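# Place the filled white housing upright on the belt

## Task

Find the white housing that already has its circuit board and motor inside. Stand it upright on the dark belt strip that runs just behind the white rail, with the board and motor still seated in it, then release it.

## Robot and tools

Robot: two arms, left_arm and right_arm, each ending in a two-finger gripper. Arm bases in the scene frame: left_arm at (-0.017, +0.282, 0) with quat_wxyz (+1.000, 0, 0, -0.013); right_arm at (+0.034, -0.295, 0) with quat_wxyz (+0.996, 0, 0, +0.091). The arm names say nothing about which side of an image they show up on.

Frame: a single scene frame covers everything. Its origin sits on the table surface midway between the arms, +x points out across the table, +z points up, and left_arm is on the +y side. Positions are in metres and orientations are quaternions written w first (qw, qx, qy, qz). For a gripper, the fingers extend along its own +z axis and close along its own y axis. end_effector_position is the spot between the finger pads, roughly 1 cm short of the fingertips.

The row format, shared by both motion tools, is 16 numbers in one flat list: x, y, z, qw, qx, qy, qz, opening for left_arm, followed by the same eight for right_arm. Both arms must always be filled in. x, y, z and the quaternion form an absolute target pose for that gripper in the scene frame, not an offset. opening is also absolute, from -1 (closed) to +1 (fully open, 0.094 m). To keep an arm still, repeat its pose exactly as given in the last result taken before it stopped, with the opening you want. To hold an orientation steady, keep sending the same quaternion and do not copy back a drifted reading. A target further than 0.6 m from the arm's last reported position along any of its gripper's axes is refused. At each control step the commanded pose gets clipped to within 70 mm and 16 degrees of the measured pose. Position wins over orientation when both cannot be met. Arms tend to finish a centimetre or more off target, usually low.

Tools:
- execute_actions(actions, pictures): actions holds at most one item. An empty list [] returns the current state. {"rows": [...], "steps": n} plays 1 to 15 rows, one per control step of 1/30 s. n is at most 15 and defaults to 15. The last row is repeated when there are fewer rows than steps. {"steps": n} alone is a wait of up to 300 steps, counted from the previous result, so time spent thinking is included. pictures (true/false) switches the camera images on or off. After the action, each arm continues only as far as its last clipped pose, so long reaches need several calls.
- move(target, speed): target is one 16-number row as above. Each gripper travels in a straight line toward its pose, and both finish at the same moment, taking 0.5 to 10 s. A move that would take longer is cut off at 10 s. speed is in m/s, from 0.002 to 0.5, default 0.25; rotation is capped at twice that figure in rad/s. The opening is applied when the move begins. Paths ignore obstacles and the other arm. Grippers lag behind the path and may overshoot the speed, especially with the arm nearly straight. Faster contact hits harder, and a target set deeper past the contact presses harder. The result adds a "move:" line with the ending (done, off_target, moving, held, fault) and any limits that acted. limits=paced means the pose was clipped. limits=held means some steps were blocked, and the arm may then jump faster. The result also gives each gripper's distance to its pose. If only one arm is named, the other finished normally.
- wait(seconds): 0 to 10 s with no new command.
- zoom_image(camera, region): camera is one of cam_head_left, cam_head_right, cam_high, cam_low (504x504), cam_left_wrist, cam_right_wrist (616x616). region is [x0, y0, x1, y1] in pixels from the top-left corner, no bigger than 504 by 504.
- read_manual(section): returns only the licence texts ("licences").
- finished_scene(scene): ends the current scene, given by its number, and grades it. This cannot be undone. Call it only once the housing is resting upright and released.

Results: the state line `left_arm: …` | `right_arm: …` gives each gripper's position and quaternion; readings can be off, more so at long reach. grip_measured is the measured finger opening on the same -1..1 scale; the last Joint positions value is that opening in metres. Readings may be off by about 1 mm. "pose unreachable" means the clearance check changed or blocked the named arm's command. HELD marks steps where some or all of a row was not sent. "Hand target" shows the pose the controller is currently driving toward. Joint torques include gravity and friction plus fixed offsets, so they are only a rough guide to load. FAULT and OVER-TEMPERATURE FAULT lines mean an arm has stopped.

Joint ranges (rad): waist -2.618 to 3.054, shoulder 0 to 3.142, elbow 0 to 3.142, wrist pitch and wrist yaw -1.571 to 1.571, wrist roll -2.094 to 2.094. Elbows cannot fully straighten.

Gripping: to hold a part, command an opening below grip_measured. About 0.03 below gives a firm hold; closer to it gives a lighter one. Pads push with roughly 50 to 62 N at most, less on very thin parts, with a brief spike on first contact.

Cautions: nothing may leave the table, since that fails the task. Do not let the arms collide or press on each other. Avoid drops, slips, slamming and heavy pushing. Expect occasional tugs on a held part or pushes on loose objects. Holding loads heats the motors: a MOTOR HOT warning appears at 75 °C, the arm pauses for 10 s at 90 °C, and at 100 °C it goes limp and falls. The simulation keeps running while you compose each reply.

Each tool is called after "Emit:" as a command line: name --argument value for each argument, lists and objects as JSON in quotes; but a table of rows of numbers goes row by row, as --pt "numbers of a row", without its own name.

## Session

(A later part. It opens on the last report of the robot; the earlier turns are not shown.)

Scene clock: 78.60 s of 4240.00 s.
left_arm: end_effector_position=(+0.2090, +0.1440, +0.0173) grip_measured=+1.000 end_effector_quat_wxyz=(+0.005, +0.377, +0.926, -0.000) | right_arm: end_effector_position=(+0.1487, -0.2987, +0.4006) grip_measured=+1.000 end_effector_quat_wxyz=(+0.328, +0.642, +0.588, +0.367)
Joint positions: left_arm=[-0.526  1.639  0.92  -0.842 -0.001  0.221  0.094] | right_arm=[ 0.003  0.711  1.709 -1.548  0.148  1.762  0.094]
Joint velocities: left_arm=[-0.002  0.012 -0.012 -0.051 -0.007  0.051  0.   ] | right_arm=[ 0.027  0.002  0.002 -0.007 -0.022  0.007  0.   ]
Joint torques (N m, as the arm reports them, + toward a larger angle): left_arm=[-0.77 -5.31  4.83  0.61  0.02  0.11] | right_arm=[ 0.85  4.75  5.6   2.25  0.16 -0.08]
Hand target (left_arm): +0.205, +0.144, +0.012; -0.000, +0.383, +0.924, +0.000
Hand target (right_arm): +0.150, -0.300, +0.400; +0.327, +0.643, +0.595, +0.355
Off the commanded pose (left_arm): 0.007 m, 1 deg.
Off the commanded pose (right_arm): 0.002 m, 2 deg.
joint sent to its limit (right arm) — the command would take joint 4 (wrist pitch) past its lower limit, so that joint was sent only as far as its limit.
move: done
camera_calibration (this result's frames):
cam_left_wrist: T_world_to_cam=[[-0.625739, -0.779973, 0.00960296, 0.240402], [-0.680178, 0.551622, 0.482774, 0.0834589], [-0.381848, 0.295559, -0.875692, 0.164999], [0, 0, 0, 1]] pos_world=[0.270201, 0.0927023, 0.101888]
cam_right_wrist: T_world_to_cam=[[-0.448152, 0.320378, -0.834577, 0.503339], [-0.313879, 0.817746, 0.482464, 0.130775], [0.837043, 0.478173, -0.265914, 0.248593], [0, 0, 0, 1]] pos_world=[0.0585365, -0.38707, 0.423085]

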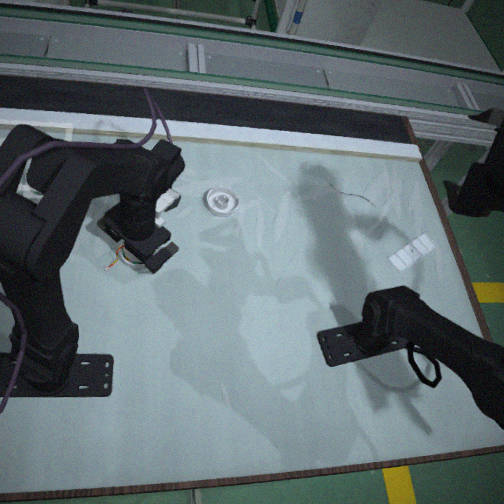

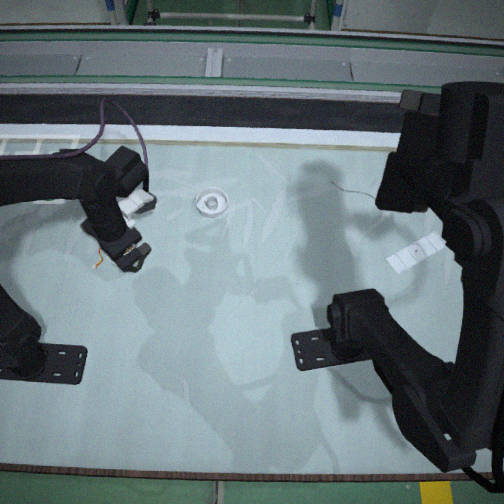

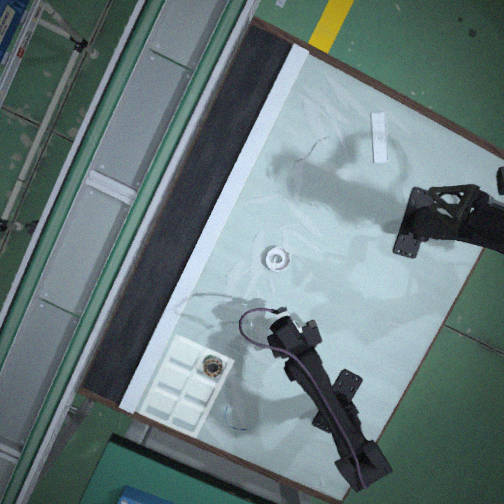

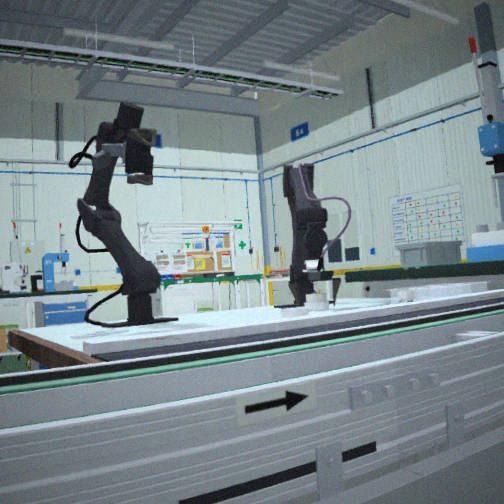

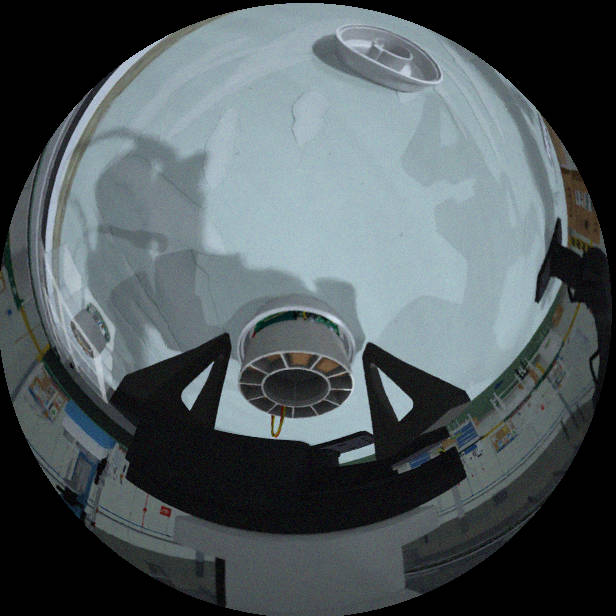

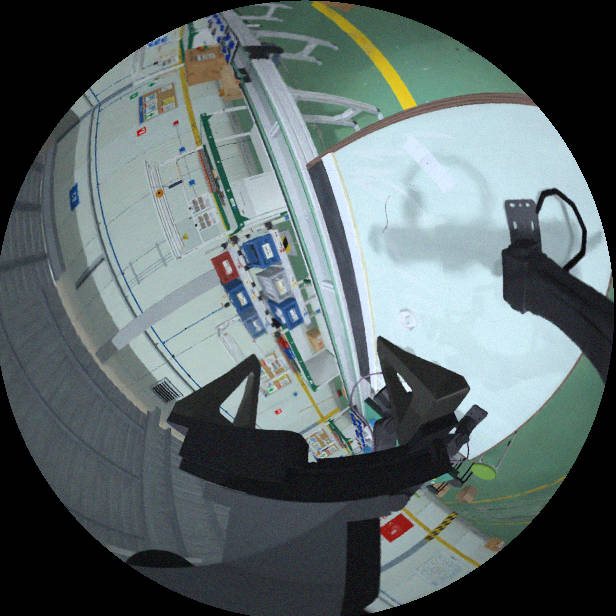

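Emit:
move --target '[0.205,0.144,0.007,0,0.383,0.924,0,1,0.15,-0.3,0.4,0.325,0.643,0.596,0.354,1]' --speed 0.02

Emit:
move --target '[0.205,0.144,0.007,0,0.383,0.924,0,0.4,0.15,-0.3,0.4,0.325,0.643,0.596,0.354,1]' --speed 0.02

Scene clock: 84.53 s of 4240.00 s.
left_arm: end_effector_position=(+0.2132, +0.1414, +0.0174) grip_measured=+1.000 end_effector_quat_wxyz=(+0.015, +0.377, +0.926, -0.002) | right_arm: end_effector_position=(+0.1487, -0.2987, +0.4006) grip_measured=+1.000 end_effector_quat_wxyz=(+0.327, +0.643, +0.588, +0.367)
Joint positions: left_arm=[-0.526  1.639  0.92  -0.822 -0.001  0.221  0.094] | right_arm=[ 0.003  0.711  1.709 -1.548  0.148  1.762  0.094]
Joint velocities: left_arm=[ 0.002 -0.012  0.012 -0.037 -0.11  -0.022  0.   ] | right_arm=[-0.012  0.002  0.012  0.022 -0.037  0.007  0.   ]
Joint torques (N m, as the arm reports them, + toward a larger angle): left_arm=[-0.72 -4.81  3.92  0.66  0.02  0.11] | right_arm=[ 0.88  4.72  5.55  2.24  0.16 -0.08]
Hand target (left_arm): +0.205, +0.144, +0.007; +0.000, +0.383, +0.924, +0.000
Hand target (right_arm): +0.150, -0.300, +0.400; +0.327, +0.643, +0.595, +0.355
Off the commanded pose (left_arm): 0.014 m, 2 deg.
Off the commanded pose (right_arm): 0.002 m, 2 deg.
joint sent to its limit (right arm) — the command would take joint 4 (wrist pitch) past its lower limit, so that joint was sent only as far as its limit.
After step 90, 1.93 s passed at rest.
move: off_target (left_arm)
camera_calibration (this result's frames):
cam_left_wrist: T_world_to_cam=[[-0.625881, -0.779886, 0.00714254, 0.241073], [-0.688187, 0.556553, 0.465454, 0.0890076], [-0.366976, 0.286403, -0.885043, 0.165734], [0, 0, 0, 1]] pos_world=[0.272957, 0.091005, 0.103531]
cam_right_wrist: T_world_to_cam=[[-0.448032, 0.3211, -0.834363, 0.503451], [-0.313553, 0.817554, 0.483001, 0.130454], [0.837229, 0.478017, -0.265609, 0.248397], [0, 0, 0, 1]] pos_world=[0.0585019, -0.387049, 0.423028]

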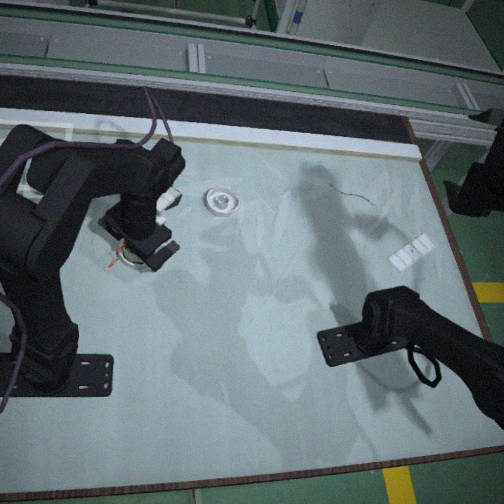

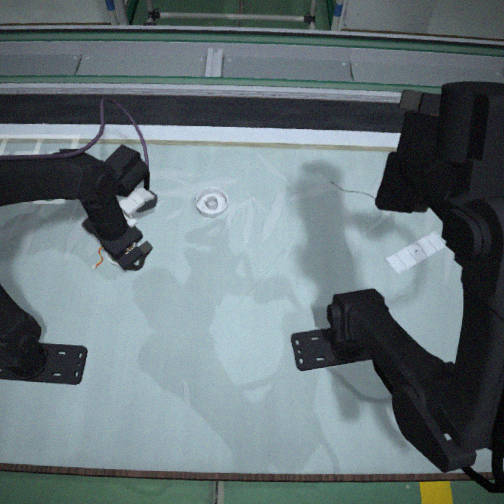

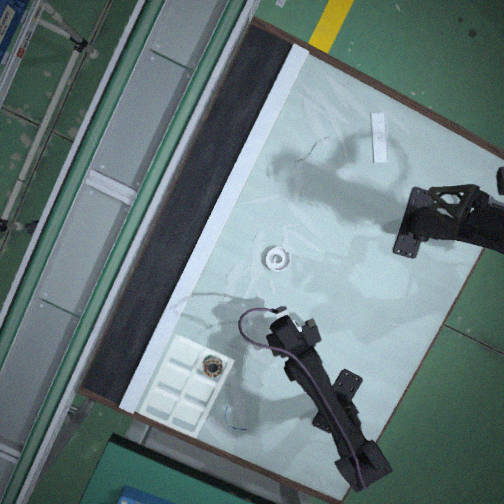

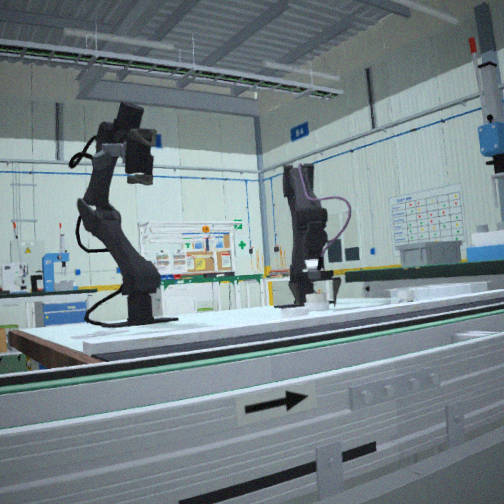

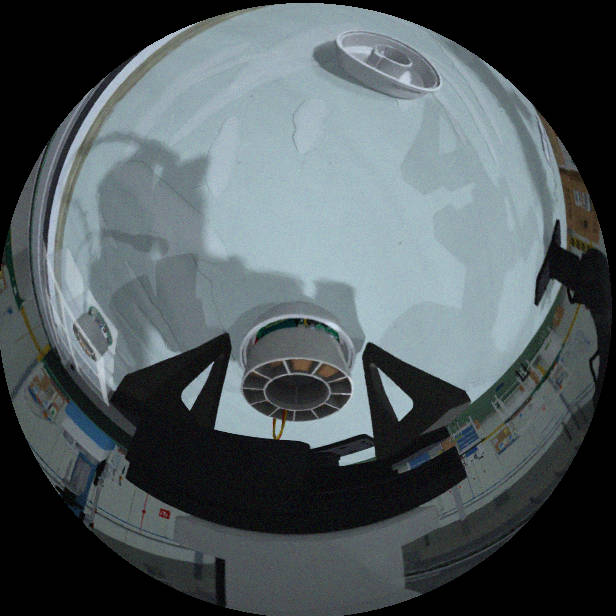

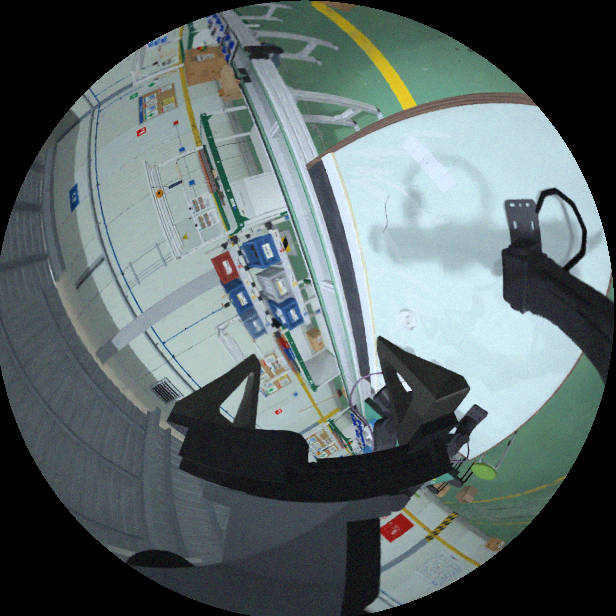

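Scene clock: 85.57 s of 4240.00 s.
left_arm: end_effector_position=(+0.2132, +0.1415, +0.0172) grip_measured=+0.424 end_effector_quat_wxyz=(+0.014, +0.377, +0.926, -0.002) | right_arm: end_effector_position=(+0.1487, -0.2987, +0.4006) grip_measured=+1.000 end_effector_quat_wxyz=(+0.327, +0.643, +0.587, +0.367)
Joint positions: left_arm=[-0.526  1.64   0.92  -0.822 -0.001  0.221  0.067] | right_arm=[ 0.003  0.711  1.709 -1.548  0.148  1.763  0.094]
Joint velocities: left_arm=[ 0.007 -0.022 -0.007  0.037 -0.051 -0.007 -0.001] | right_arm=[ 0.002  0.007  0.002  0.007 -0.037  0.037  0.   ]
Joint torques (N m, as the arm reports them, + toward a larger angle): left_arm=[-0.69 -4.88  3.94  0.67  0.02  0.12] | right_arm=[ 0.84  4.69  5.59  2.24  0.17 -0.1 ]
Hand target (left_arm): +0.205, +0.144, +0.008; -0.000, +0.383, +0.924, +0.000
Hand target (right_arm): +0.150, -0.300, +0.400; +0.327, +0.643, +0.595, +0.355
Off the commanded pose (left_arm): 0.013 m, 2 deg.
Off the commanded pose (right_arm): 0.002 m, 2 deg.
joint sent to its limit (right arm) — the command would take joint 4 (wrist pitch) past its lower limit, so that joint was sent only as far as its limit.
move: off_target (left_arm)
camera_calibration (this result's frames):
cam_left_wrist: T_world_to_cam=[[-0.625869, -0.779898, 0.00685887, 0.241136], [-0.687984, 0.556207, 0.466167, 0.0890136], [-0.367377, 0.287041, -0.88467, 0.165516], [0, 0, 0, 1]] pos_world=[0.272966, 0.0910418, 0.103278]
cam_right_wrist: T_world_to_cam=[[-0.447912, 0.321821, -0.83415, 0.503564], [-0.313227, 0.817362, 0.483537, 0.130134], [0.837415, 0.47786, -0.265303, 0.2482], [0, 0, 0, 1]] pos_world=[0.0584673, -0.387029, 0.422971]

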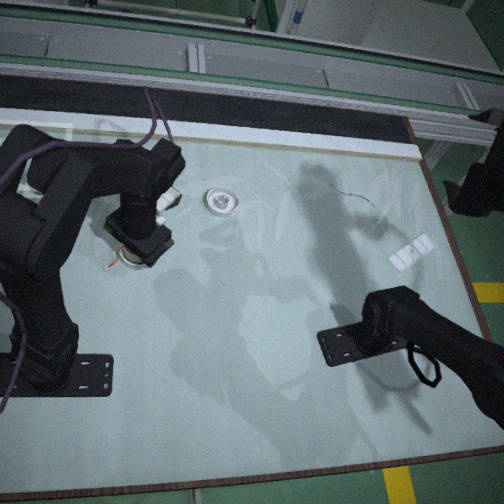

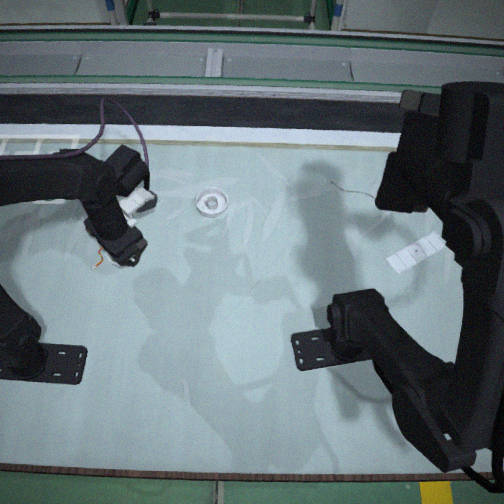

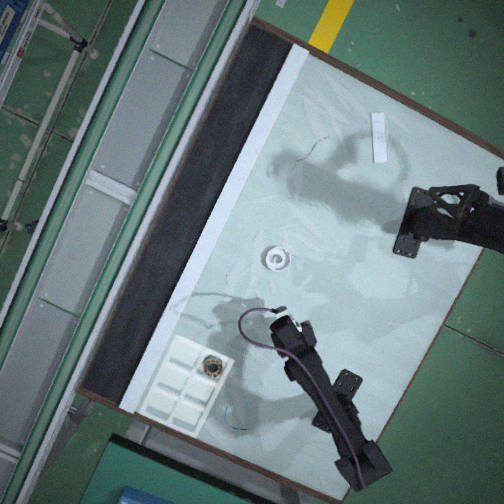

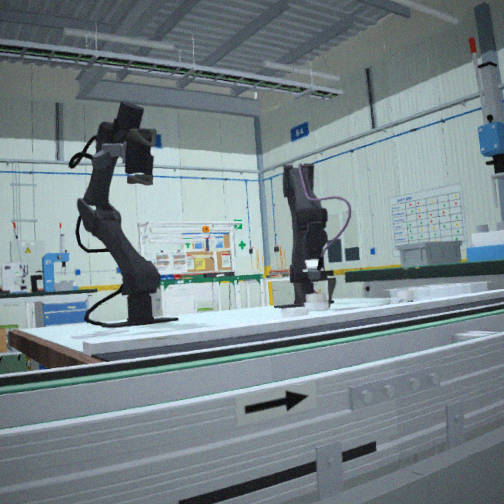

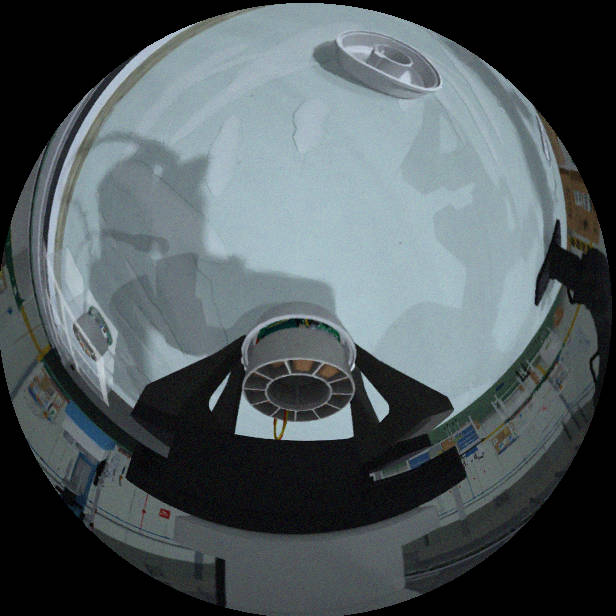

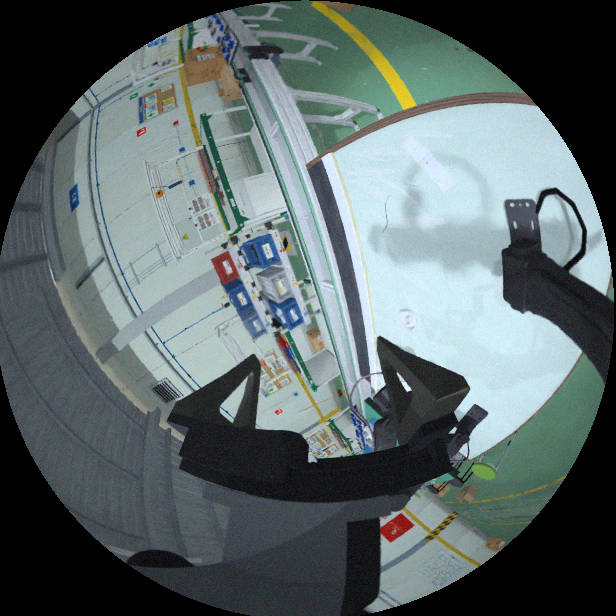

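Emit:
move --target '[0.213,0.1415,0.09,0,0.383,0.924,0,0.39,0.15,-0.3,0.4,0.325,0.643,0.596,0.354,1]' --speed 0.06

Scene clock: 93.87 s of 4240.00 s.
left_arm: end_effector_position=(+0.2060, +0.1459, +0.0773) grip_measured=+0.424 end_effector_quat_wxyz=(-0.022, +0.380, +0.925, +0.004) | right_arm: end_effector_position=(+0.1487, -0.2987, +0.4006) grip_measured=+1.000 end_effector_quat_wxyz=(+0.327, +0.643, +0.587, +0.367)
Joint positions: left_arm=[-0.526  1.594  1.125 -1.146 -0.001  0.228  0.067] | right_arm=[ 0.003  0.711  1.709 -1.548  0.148  1.764  0.094]
Joint velocities: left_arm=[ 0.017 -0.012 -0.002  0.007  0.022  0.037  0.   ] | right_arm=[-0.022  0.012  0.007  0.022 -0.081 -0.007  0.   ]
Joint torques (N m, as the arm reports them, + toward a larger angle): left_arm=[-0.02 -7.15  9.3   0.27  0.02  0.12] | right_arm=[ 0.88  4.74  5.56  2.24  0.16 -0.1 ]
Hand target (left_arm): +0.213, +0.142, +0.090; -0.000, +0.383, +0.924, +0.000
Hand target (right_arm): +0.150, -0.300, +0.400; +0.327, +0.643, +0.595, +0.355
Off the commanded pose (left_arm): 0.015 m, 3 deg.
Off the commanded pose (right_arm): 0.002 m, 2 deg.
joint sent to its limit (right arm) — the command would take joint 4 (wrist pitch) past its lower limit, so that joint was sent only as far as its limit.
After step 90, 3.57 s passed at rest.
move: off_target (left_arm)
camera_calibration (this result's frames):
cam_left_wrist: T_world_to_cam=[[-0.630499, -0.776021, 0.0161745, 0.239346], [-0.653315, 0.541824, 0.528777, 0.0437014], [-0.419106, 0.322827, -0.848606, 0.217453], [0, 0, 0, 1]] pos_world=[0.270594, 0.0918595, 0.157552]
cam_right_wrist: T_world_to_cam=[[-0.447792, 0.322542, -0.833936, 0.503676], [-0.312901, 0.817169, 0.484074, 0.129813], [0.837601, 0.477704, -0.264998, 0.248003], [0, 0, 0, 1]] pos_world=[0.0584327, -0.387008, 0.422914]

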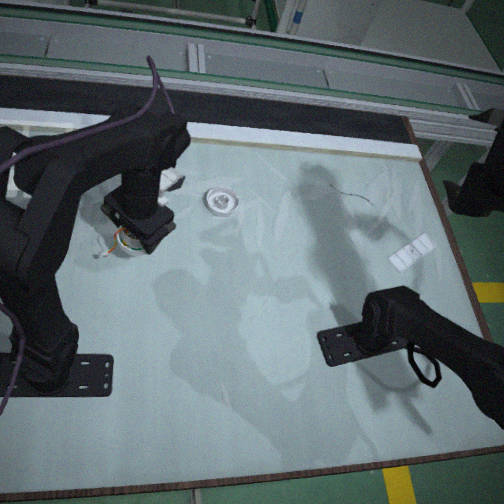

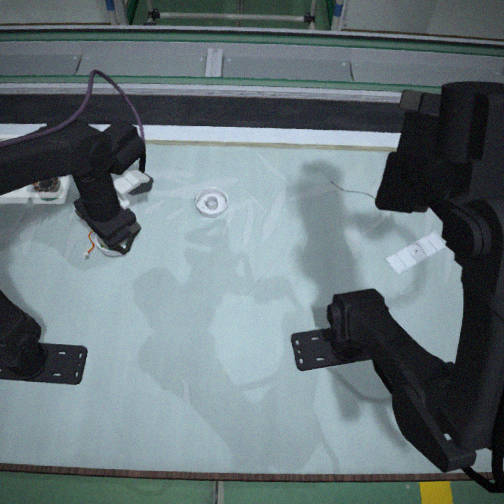

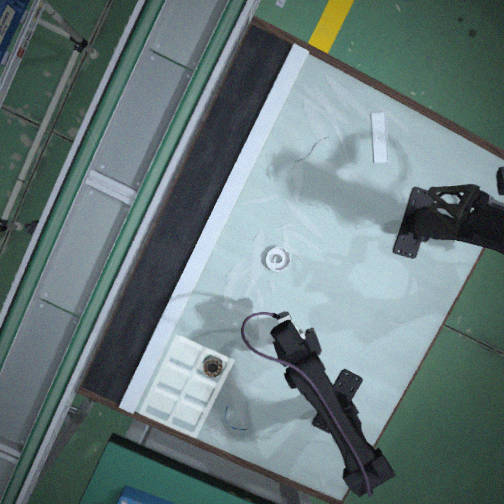

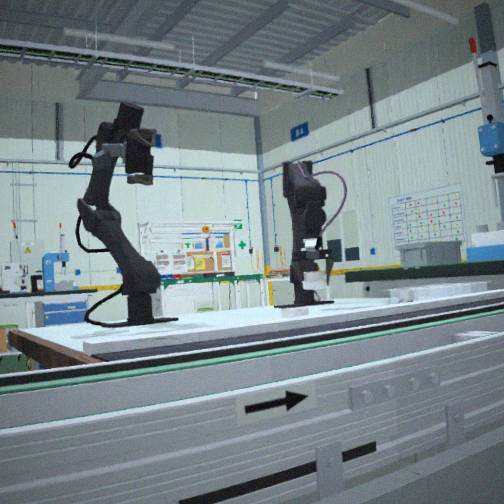

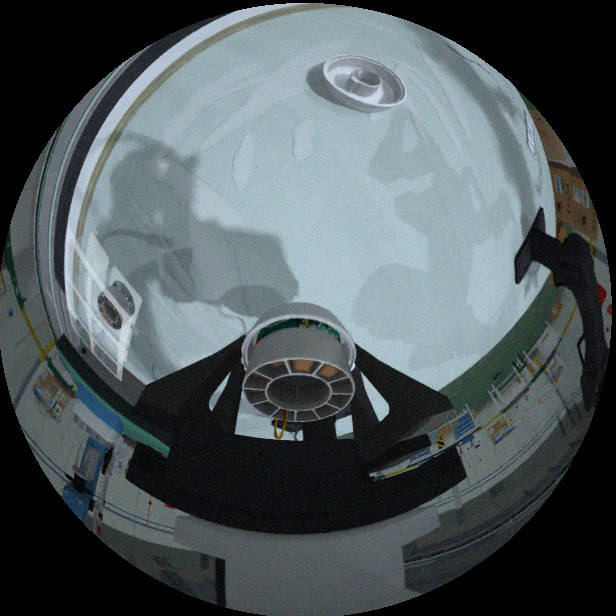

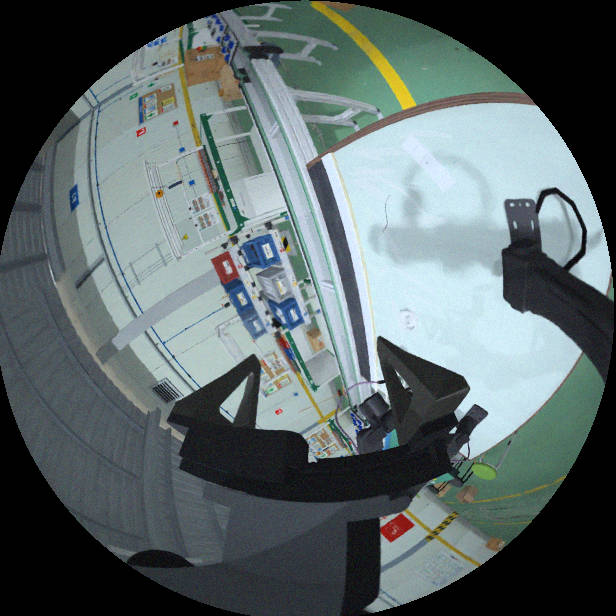

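Emit:
move --target '[0.62,0.15,0.13,0,0,1,0,0.39,0.15,-0.3,0.4,0.325,0.643,0.596,0.354,1]' --speed 0.12

Scene clock: 104.43 s of 4240.00 s.
left_arm: end_effector_position=(+0.6077, +0.1452, +0.1070) grip_measured=+0.424 end_effector_quat_wxyz=(+0.290, +0.014, +0.955, -0.059) | right_arm: end_effector_position=(+0.1487, -0.2987, +0.4006) grip_measured=+1.000 end_effector_quat_wxyz=(+0.327, +0.643, +0.587, +0.367)
Joint positions: left_arm=[-0.191  2.727  2.839 -1.081 -0.001 -0.188  0.067] | right_arm=[ 0.003  0.711  1.709 -1.548  0.148  1.765  0.094]
Joint velocities: left_arm=[-0.002 -0.012  0.017  0.022  0.037  0.007 -0.001] | right_arm=[-0.012  0.002 -0.012 -0.007 -0.022  0.022  0.   ]
Joint torques (N m, as the arm reports them, + toward a larger angle): left_arm=[  0.55 -14.28  10.22   2.     0.02  -0.01] | right_arm=[ 0.92  4.73  5.63  2.24  0.16 -0.11]
Hand target (left_arm): +0.618, +0.147, +0.126; +0.321, +0.007, +0.945, -0.066
Hand target (right_arm): +0.150, -0.300, +0.400; +0.327, +0.643, +0.595, +0.355
Off the commanded pose (left_arm): 0.027 m, 35 deg; orientation clipped at the last step of the last action.
Off the commanded pose (right_arm): 0.002 m, 2 deg.
elbow stopped short (left arm): the move would have taken joint 3 (elbow) straighter than the controller allows; a more bent joint 3 avoids this.
joint sent to its limit (right arm) — the command would take joint 4 (wrist pitch) past its lower limit, so that joint was sent only as far as its limit.
After step 90, 3.40 s passed at rest.
move: off_target (left_arm); limits=paced
camera_calibration (this result's frames):
cam_left_wrist: T_world_to_cam=[[0.0135384, -0.985795, 0.167405, 0.114441], [-0.997278, -0.0254482, -0.0692044, 0.646212], [0.0724815, -0.166012, -0.983456, 0.197842], [0, 0, 0, 1]] pos_world=[0.628564, 0.162105, 0.220132]
cam_right_wrist: T_world_to_cam=[[-0.447671, 0.323264, -0.833721, 0.503787], [-0.312576, 0.816976, 0.48461, 0.129492], [0.837787, 0.477547, -0.264692, 0.247806], [0, 0, 0, 1]] pos_world=[0.0583981, -0.386987, 0.422857]

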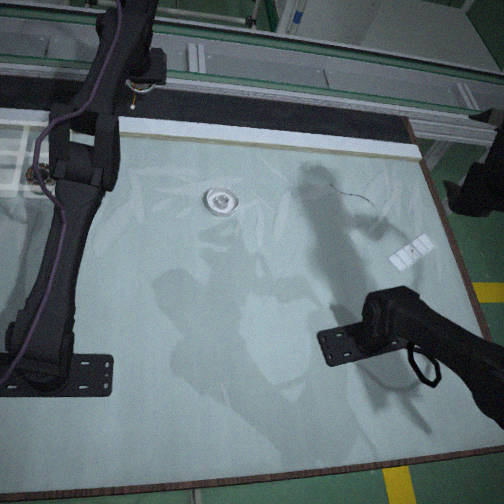

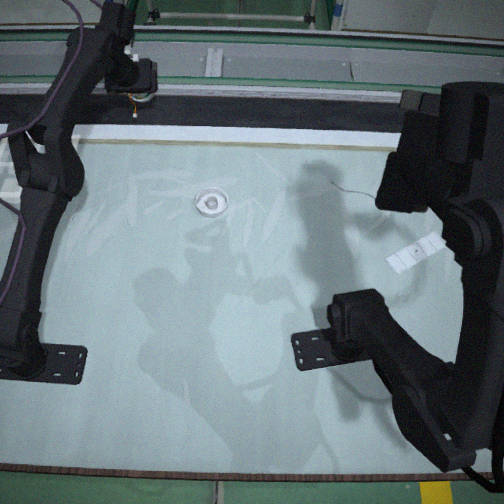

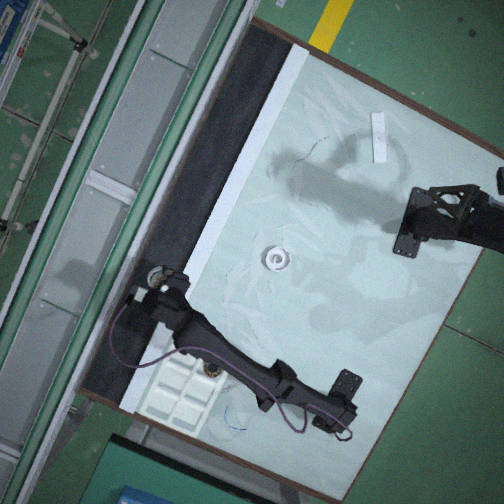

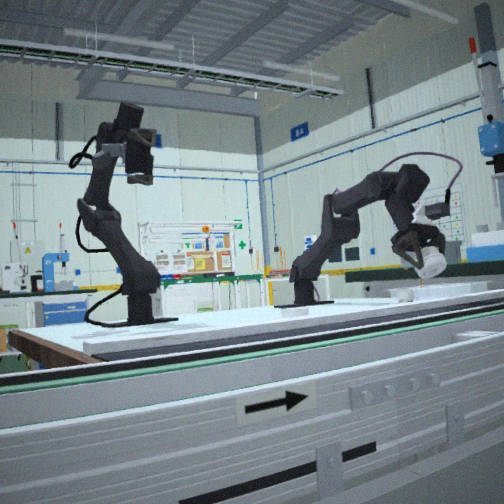

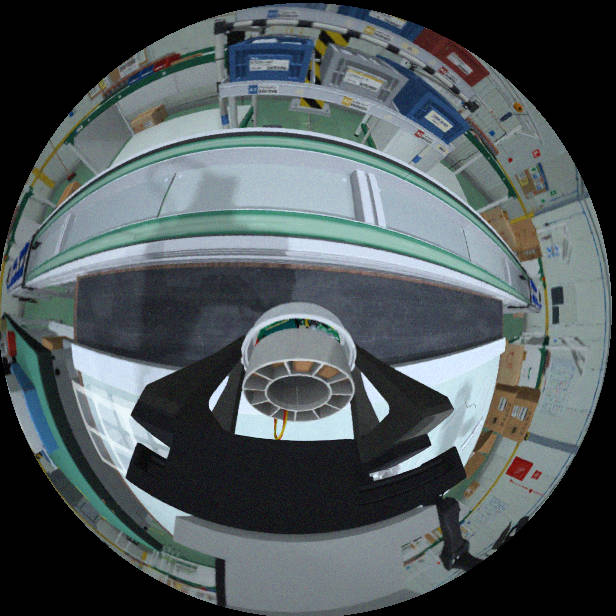

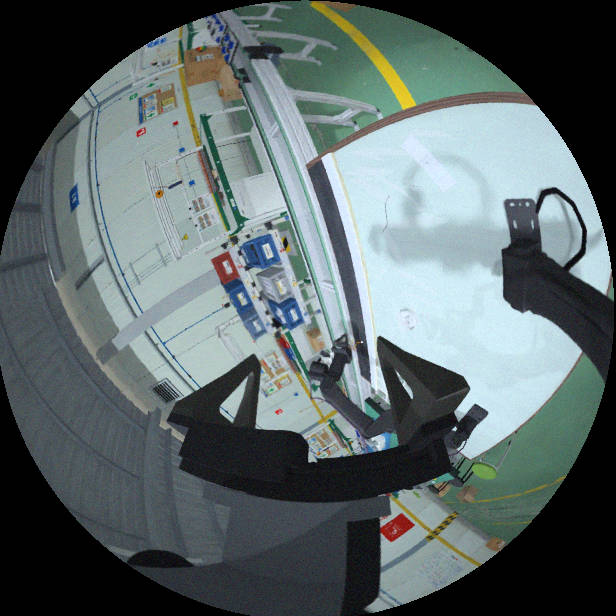

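Emit:
move --target '[0.60,0.285,0.07,0,0,1,0,0.39,0.15,-0.3,0.4,0.325,0.643,0.596,0.354,1]' --speed 0.08

Scene clock: 115.37 s of 4240.00 s.
left_arm: end_effector_position=(+0.5933, +0.2804, +0.0582) grip_measured=+0.424 end_effector_quat_wxyz=(+0.209, -0.006, +0.978, -0.012) | right_arm: end_effector_position=(+0.1487, -0.2987, +0.4006) grip_measured=+1.000 end_effector_quat_wxyz=(+0.327, +0.644, +0.586, +0.368)
Joint positions: left_arm=[ 0.028  2.783  2.839 -1.206  0.022 -0.014  0.067] | right_arm=[ 0.003  0.711  1.709 -1.548  0.148  1.766  0.094]
Joint velocities: left_arm=[-0.007 -0.002 -0.007  0.081  0.022 -0.081 -0.001] | right_arm=[ 0.002 -0.017 -0.032 -0.022 -0.037  0.066  0.   ]
Joint torques (N m, as the arm reports them, + toward a larger angle): left_arm=[  0.38 -14.05  10.07   1.41  -0.04   0.13] | right_arm=[ 0.9   4.73  5.55  2.22  0.15 -0.13]
Hand target (left_arm): +0.599, +0.284, +0.070; +0.227, -0.004, +0.974, -0.006
Hand target (right_arm): +0.150, -0.300, +0.400; +0.327, +0.643, +0.595, +0.355
Off the commanded pose (left_arm): 0.014 m, 24 deg; orientation clipped at the last step of the last action.
Off the commanded pose (right_arm): 0.002 m, 2 deg.
elbow stopped short (left arm): the move would have taken joint 3 (elbow) straighter than the controller allows; a more bent joint 3 avoids this.
joint sent to its limit (right arm) — the command would take joint 4 (wrist pitch) past its lower limit, so that joint was sent only as far as its limit.
After step 90, 3.80 s passed at rest.
move: off_target (left_arm); limits=paced
camera_calibration (this result's frames):
cam_left_wrist: T_world_to_cam=[[0.0894952, -0.993148, 0.0751469, 0.218432], [-0.991964, -0.0821051, 0.0962592, 0.634969], [-0.0894298, -0.0831577, -0.992516, 0.246672], [0, 0, 0, 1]] pos_world=[0.632378, 0.289582, 0.16729]
cam_right_wrist: T_world_to_cam=[[-0.44749, 0.324345, -0.833398, 0.503954], [-0.312087, 0.816685, 0.485414, 0.12901], [0.838066, 0.477311, -0.264235, 0.247511], [0, 0, 0, 1]] pos_world=[0.0583462, -0.386955, 0.422772]

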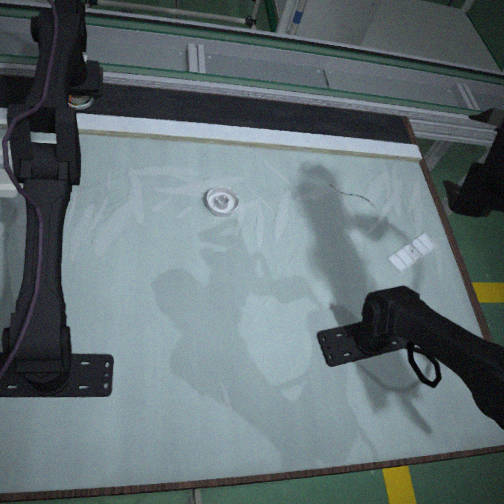

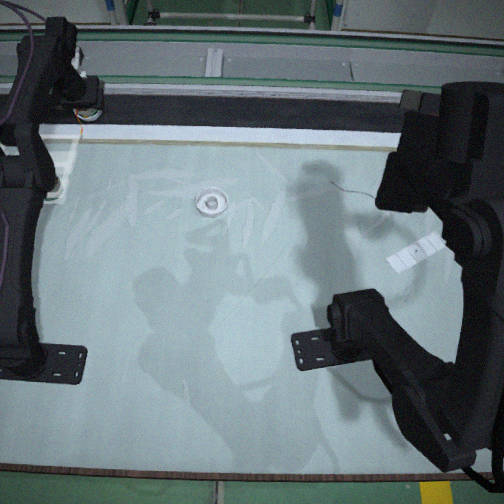

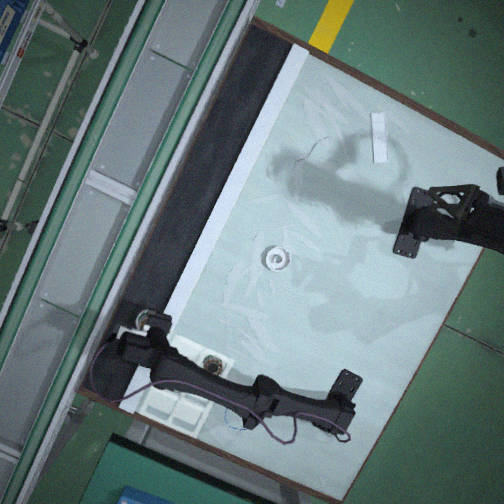

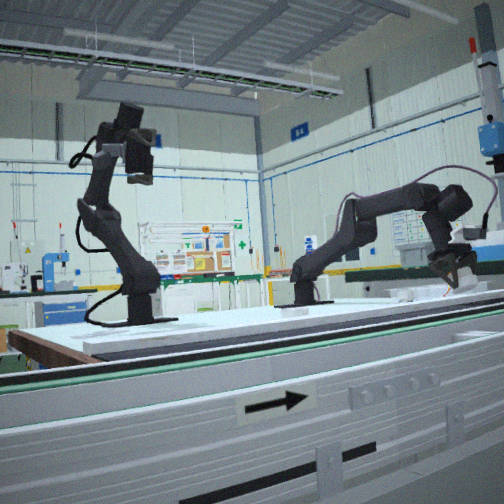

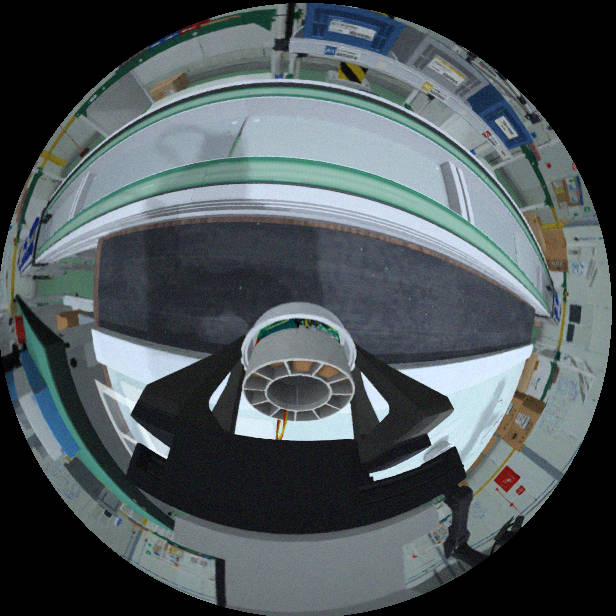

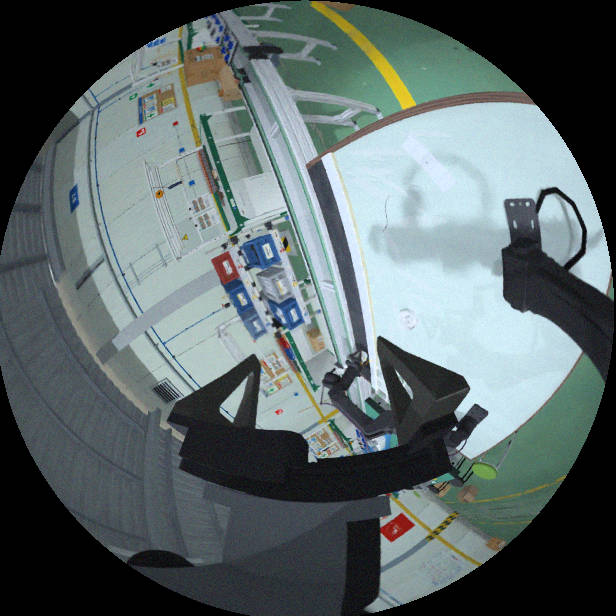

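Emit:
move --target '[0.615,0.285,0.045,0,0,1,0,0.39,0.15,-0.3,0.4,0.325,0.643,0.596,0.354,1]' --speed 0.03

Emit:
zoom_image --camera "cam_low" --region '[340,200,504,320]'

Emit:
zoom_image --camera "cam_high" --region '[60,260,260,420]'

Scene clock: 135.07 s of 4240.00 s.
left_arm: end_effector_position=(+0.6036, +0.2815, +0.0323) grip_measured=+0.424 end_effector_quat_wxyz=(+0.213, -0.005, +0.977, -0.009) | right_arm: end_effector_position=(+0.1487, -0.2987, +0.4006) grip_measured=+1.000 end_effector_quat_wxyz=(+0.327, +0.644, +0.586, +0.368)
Joint positions: left_arm=[ 0.028  2.837  2.839 -1.143  0.016 -0.011  0.067] | right_arm=[ 0.003  0.711  1.709 -1.548  0.148  1.767  0.094]
Joint velocities: left_arm=[-0.007  0.017  0.002 -0.022  0.037 -0.022  0.   ] | right_arm=[ 0.002 -0.017 -0.012  0.007  0.022 -0.051  0.   ]
Joint torques (N m, as the arm reports them, + toward a larger angle): left_arm=[  0.26 -14.09  10.17   1.63  -0.06   0.13] | right_arm=[ 0.9   4.72  5.57  2.24  0.16 -0.13]
Hand target (left_arm): +0.613, +0.285, +0.045; +0.238, -0.004, +0.971, -0.004
Hand target (right_arm): +0.150, -0.300, +0.400; +0.327, +0.643, +0.595, +0.355
Off the commanded pose (left_arm): 0.017 m, 25 deg; orientation clipped at the last step of the last action.
Off the commanded pose (right_arm): 0.002 m, 2 deg.
elbow stopped short (left arm): the move would have taken joint 3 (elbow) straighter than the controller allows; a more bent joint 3 avoids this.
joint sent to its limit (right arm) — the command would take joint 4 (wrist pitch) past its lower limit, so that joint was sent only as far as its limit.
After step 90, 9.47 s passed at rest.
move: off_target (left_arm); limits=paced
camera_calibration (this result's frames):
cam_left_wrist: T_world_to_cam=[[0.0889437, -0.993624, 0.0692903, 0.221217], [-0.992764, -0.0828019, 0.0869698, 0.648725], [-0.0806779, -0.0765243, -0.993798, 0.21496], [0, 0, 0, 1]] pos_world=[0.641697, 0.289971, 0.141879]
cam_right_wrist: T_world_to_cam=[[-0.447308, 0.325426, -0.833075, 0.50412], [-0.311599, 0.816393, 0.486219, 0.128528], [0.838344, 0.477075, -0.263777, 0.247216], [0, 0, 0, 1]] pos_world=[0.0582944, -0.386924, 0.422687]

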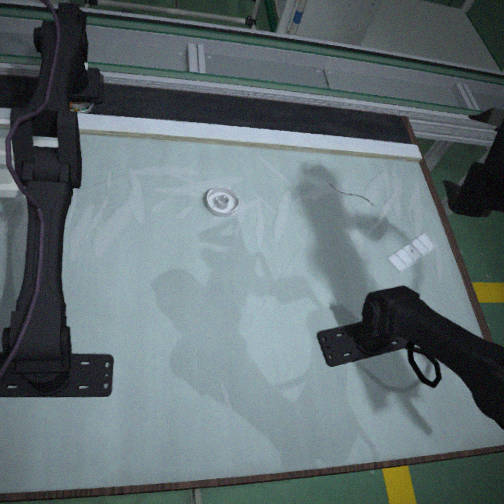

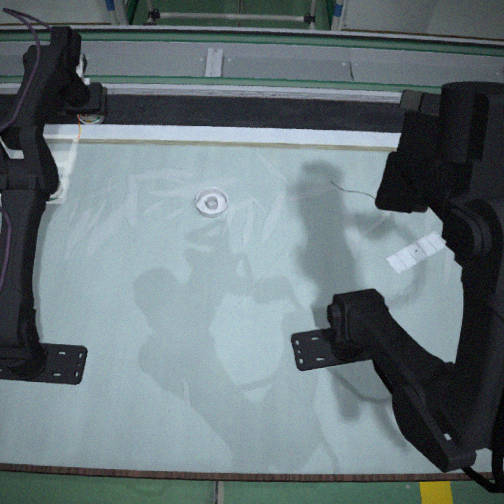

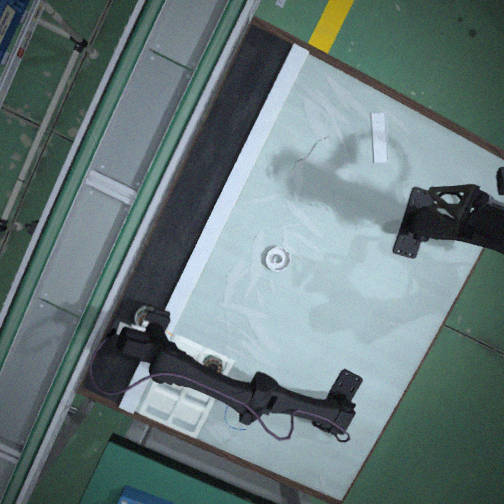

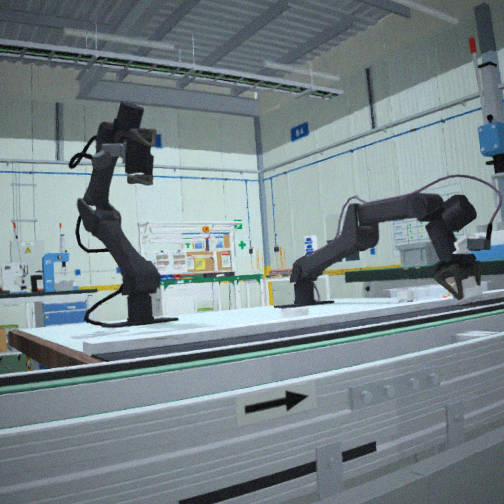

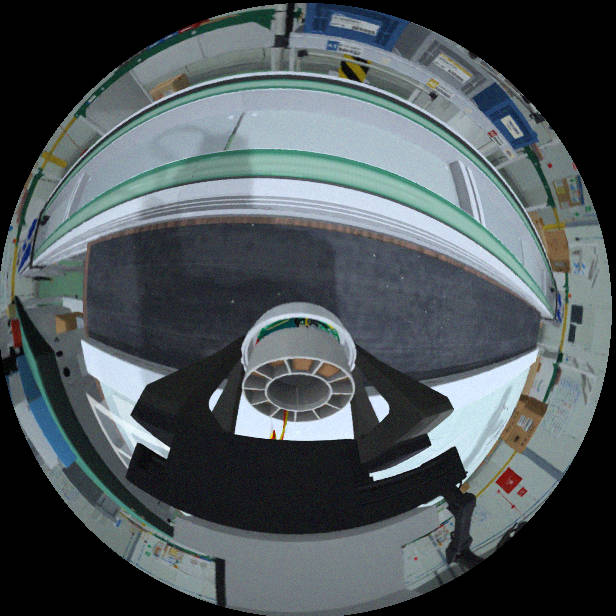

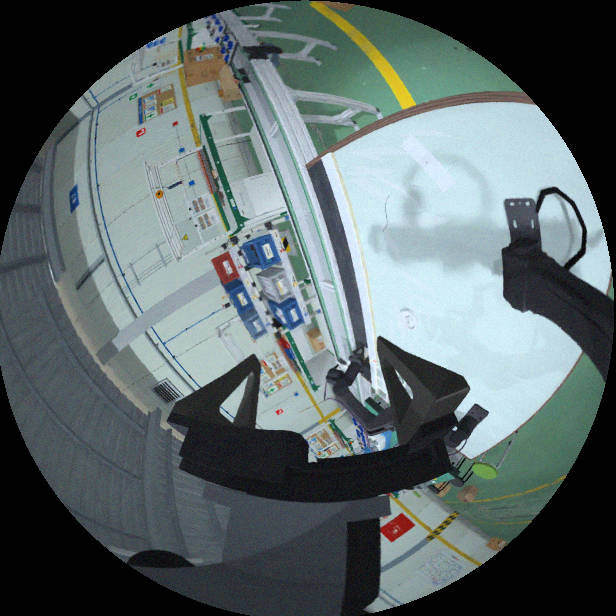

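Region (340, 200, 504, 320) of cam_low's 504x504 image, scaled by 3.073, with more detail than that image has; it fills the top 369 rows of this view, and the rest is white.

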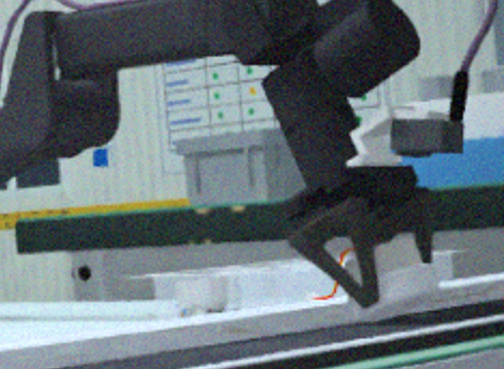

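Region (60, 260, 260, 420) of cam_high's 504x504 image, scaled by 2.520, with more detail than that image has; it fills the top 403 rows of this view, and the rest is white.

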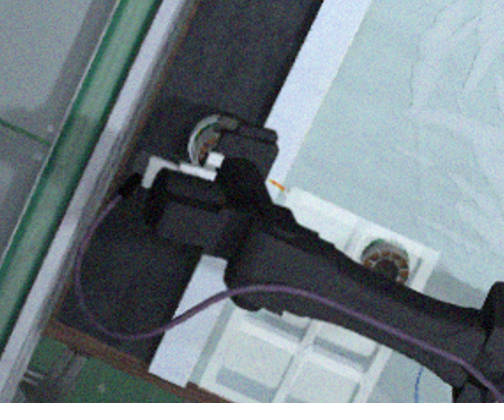

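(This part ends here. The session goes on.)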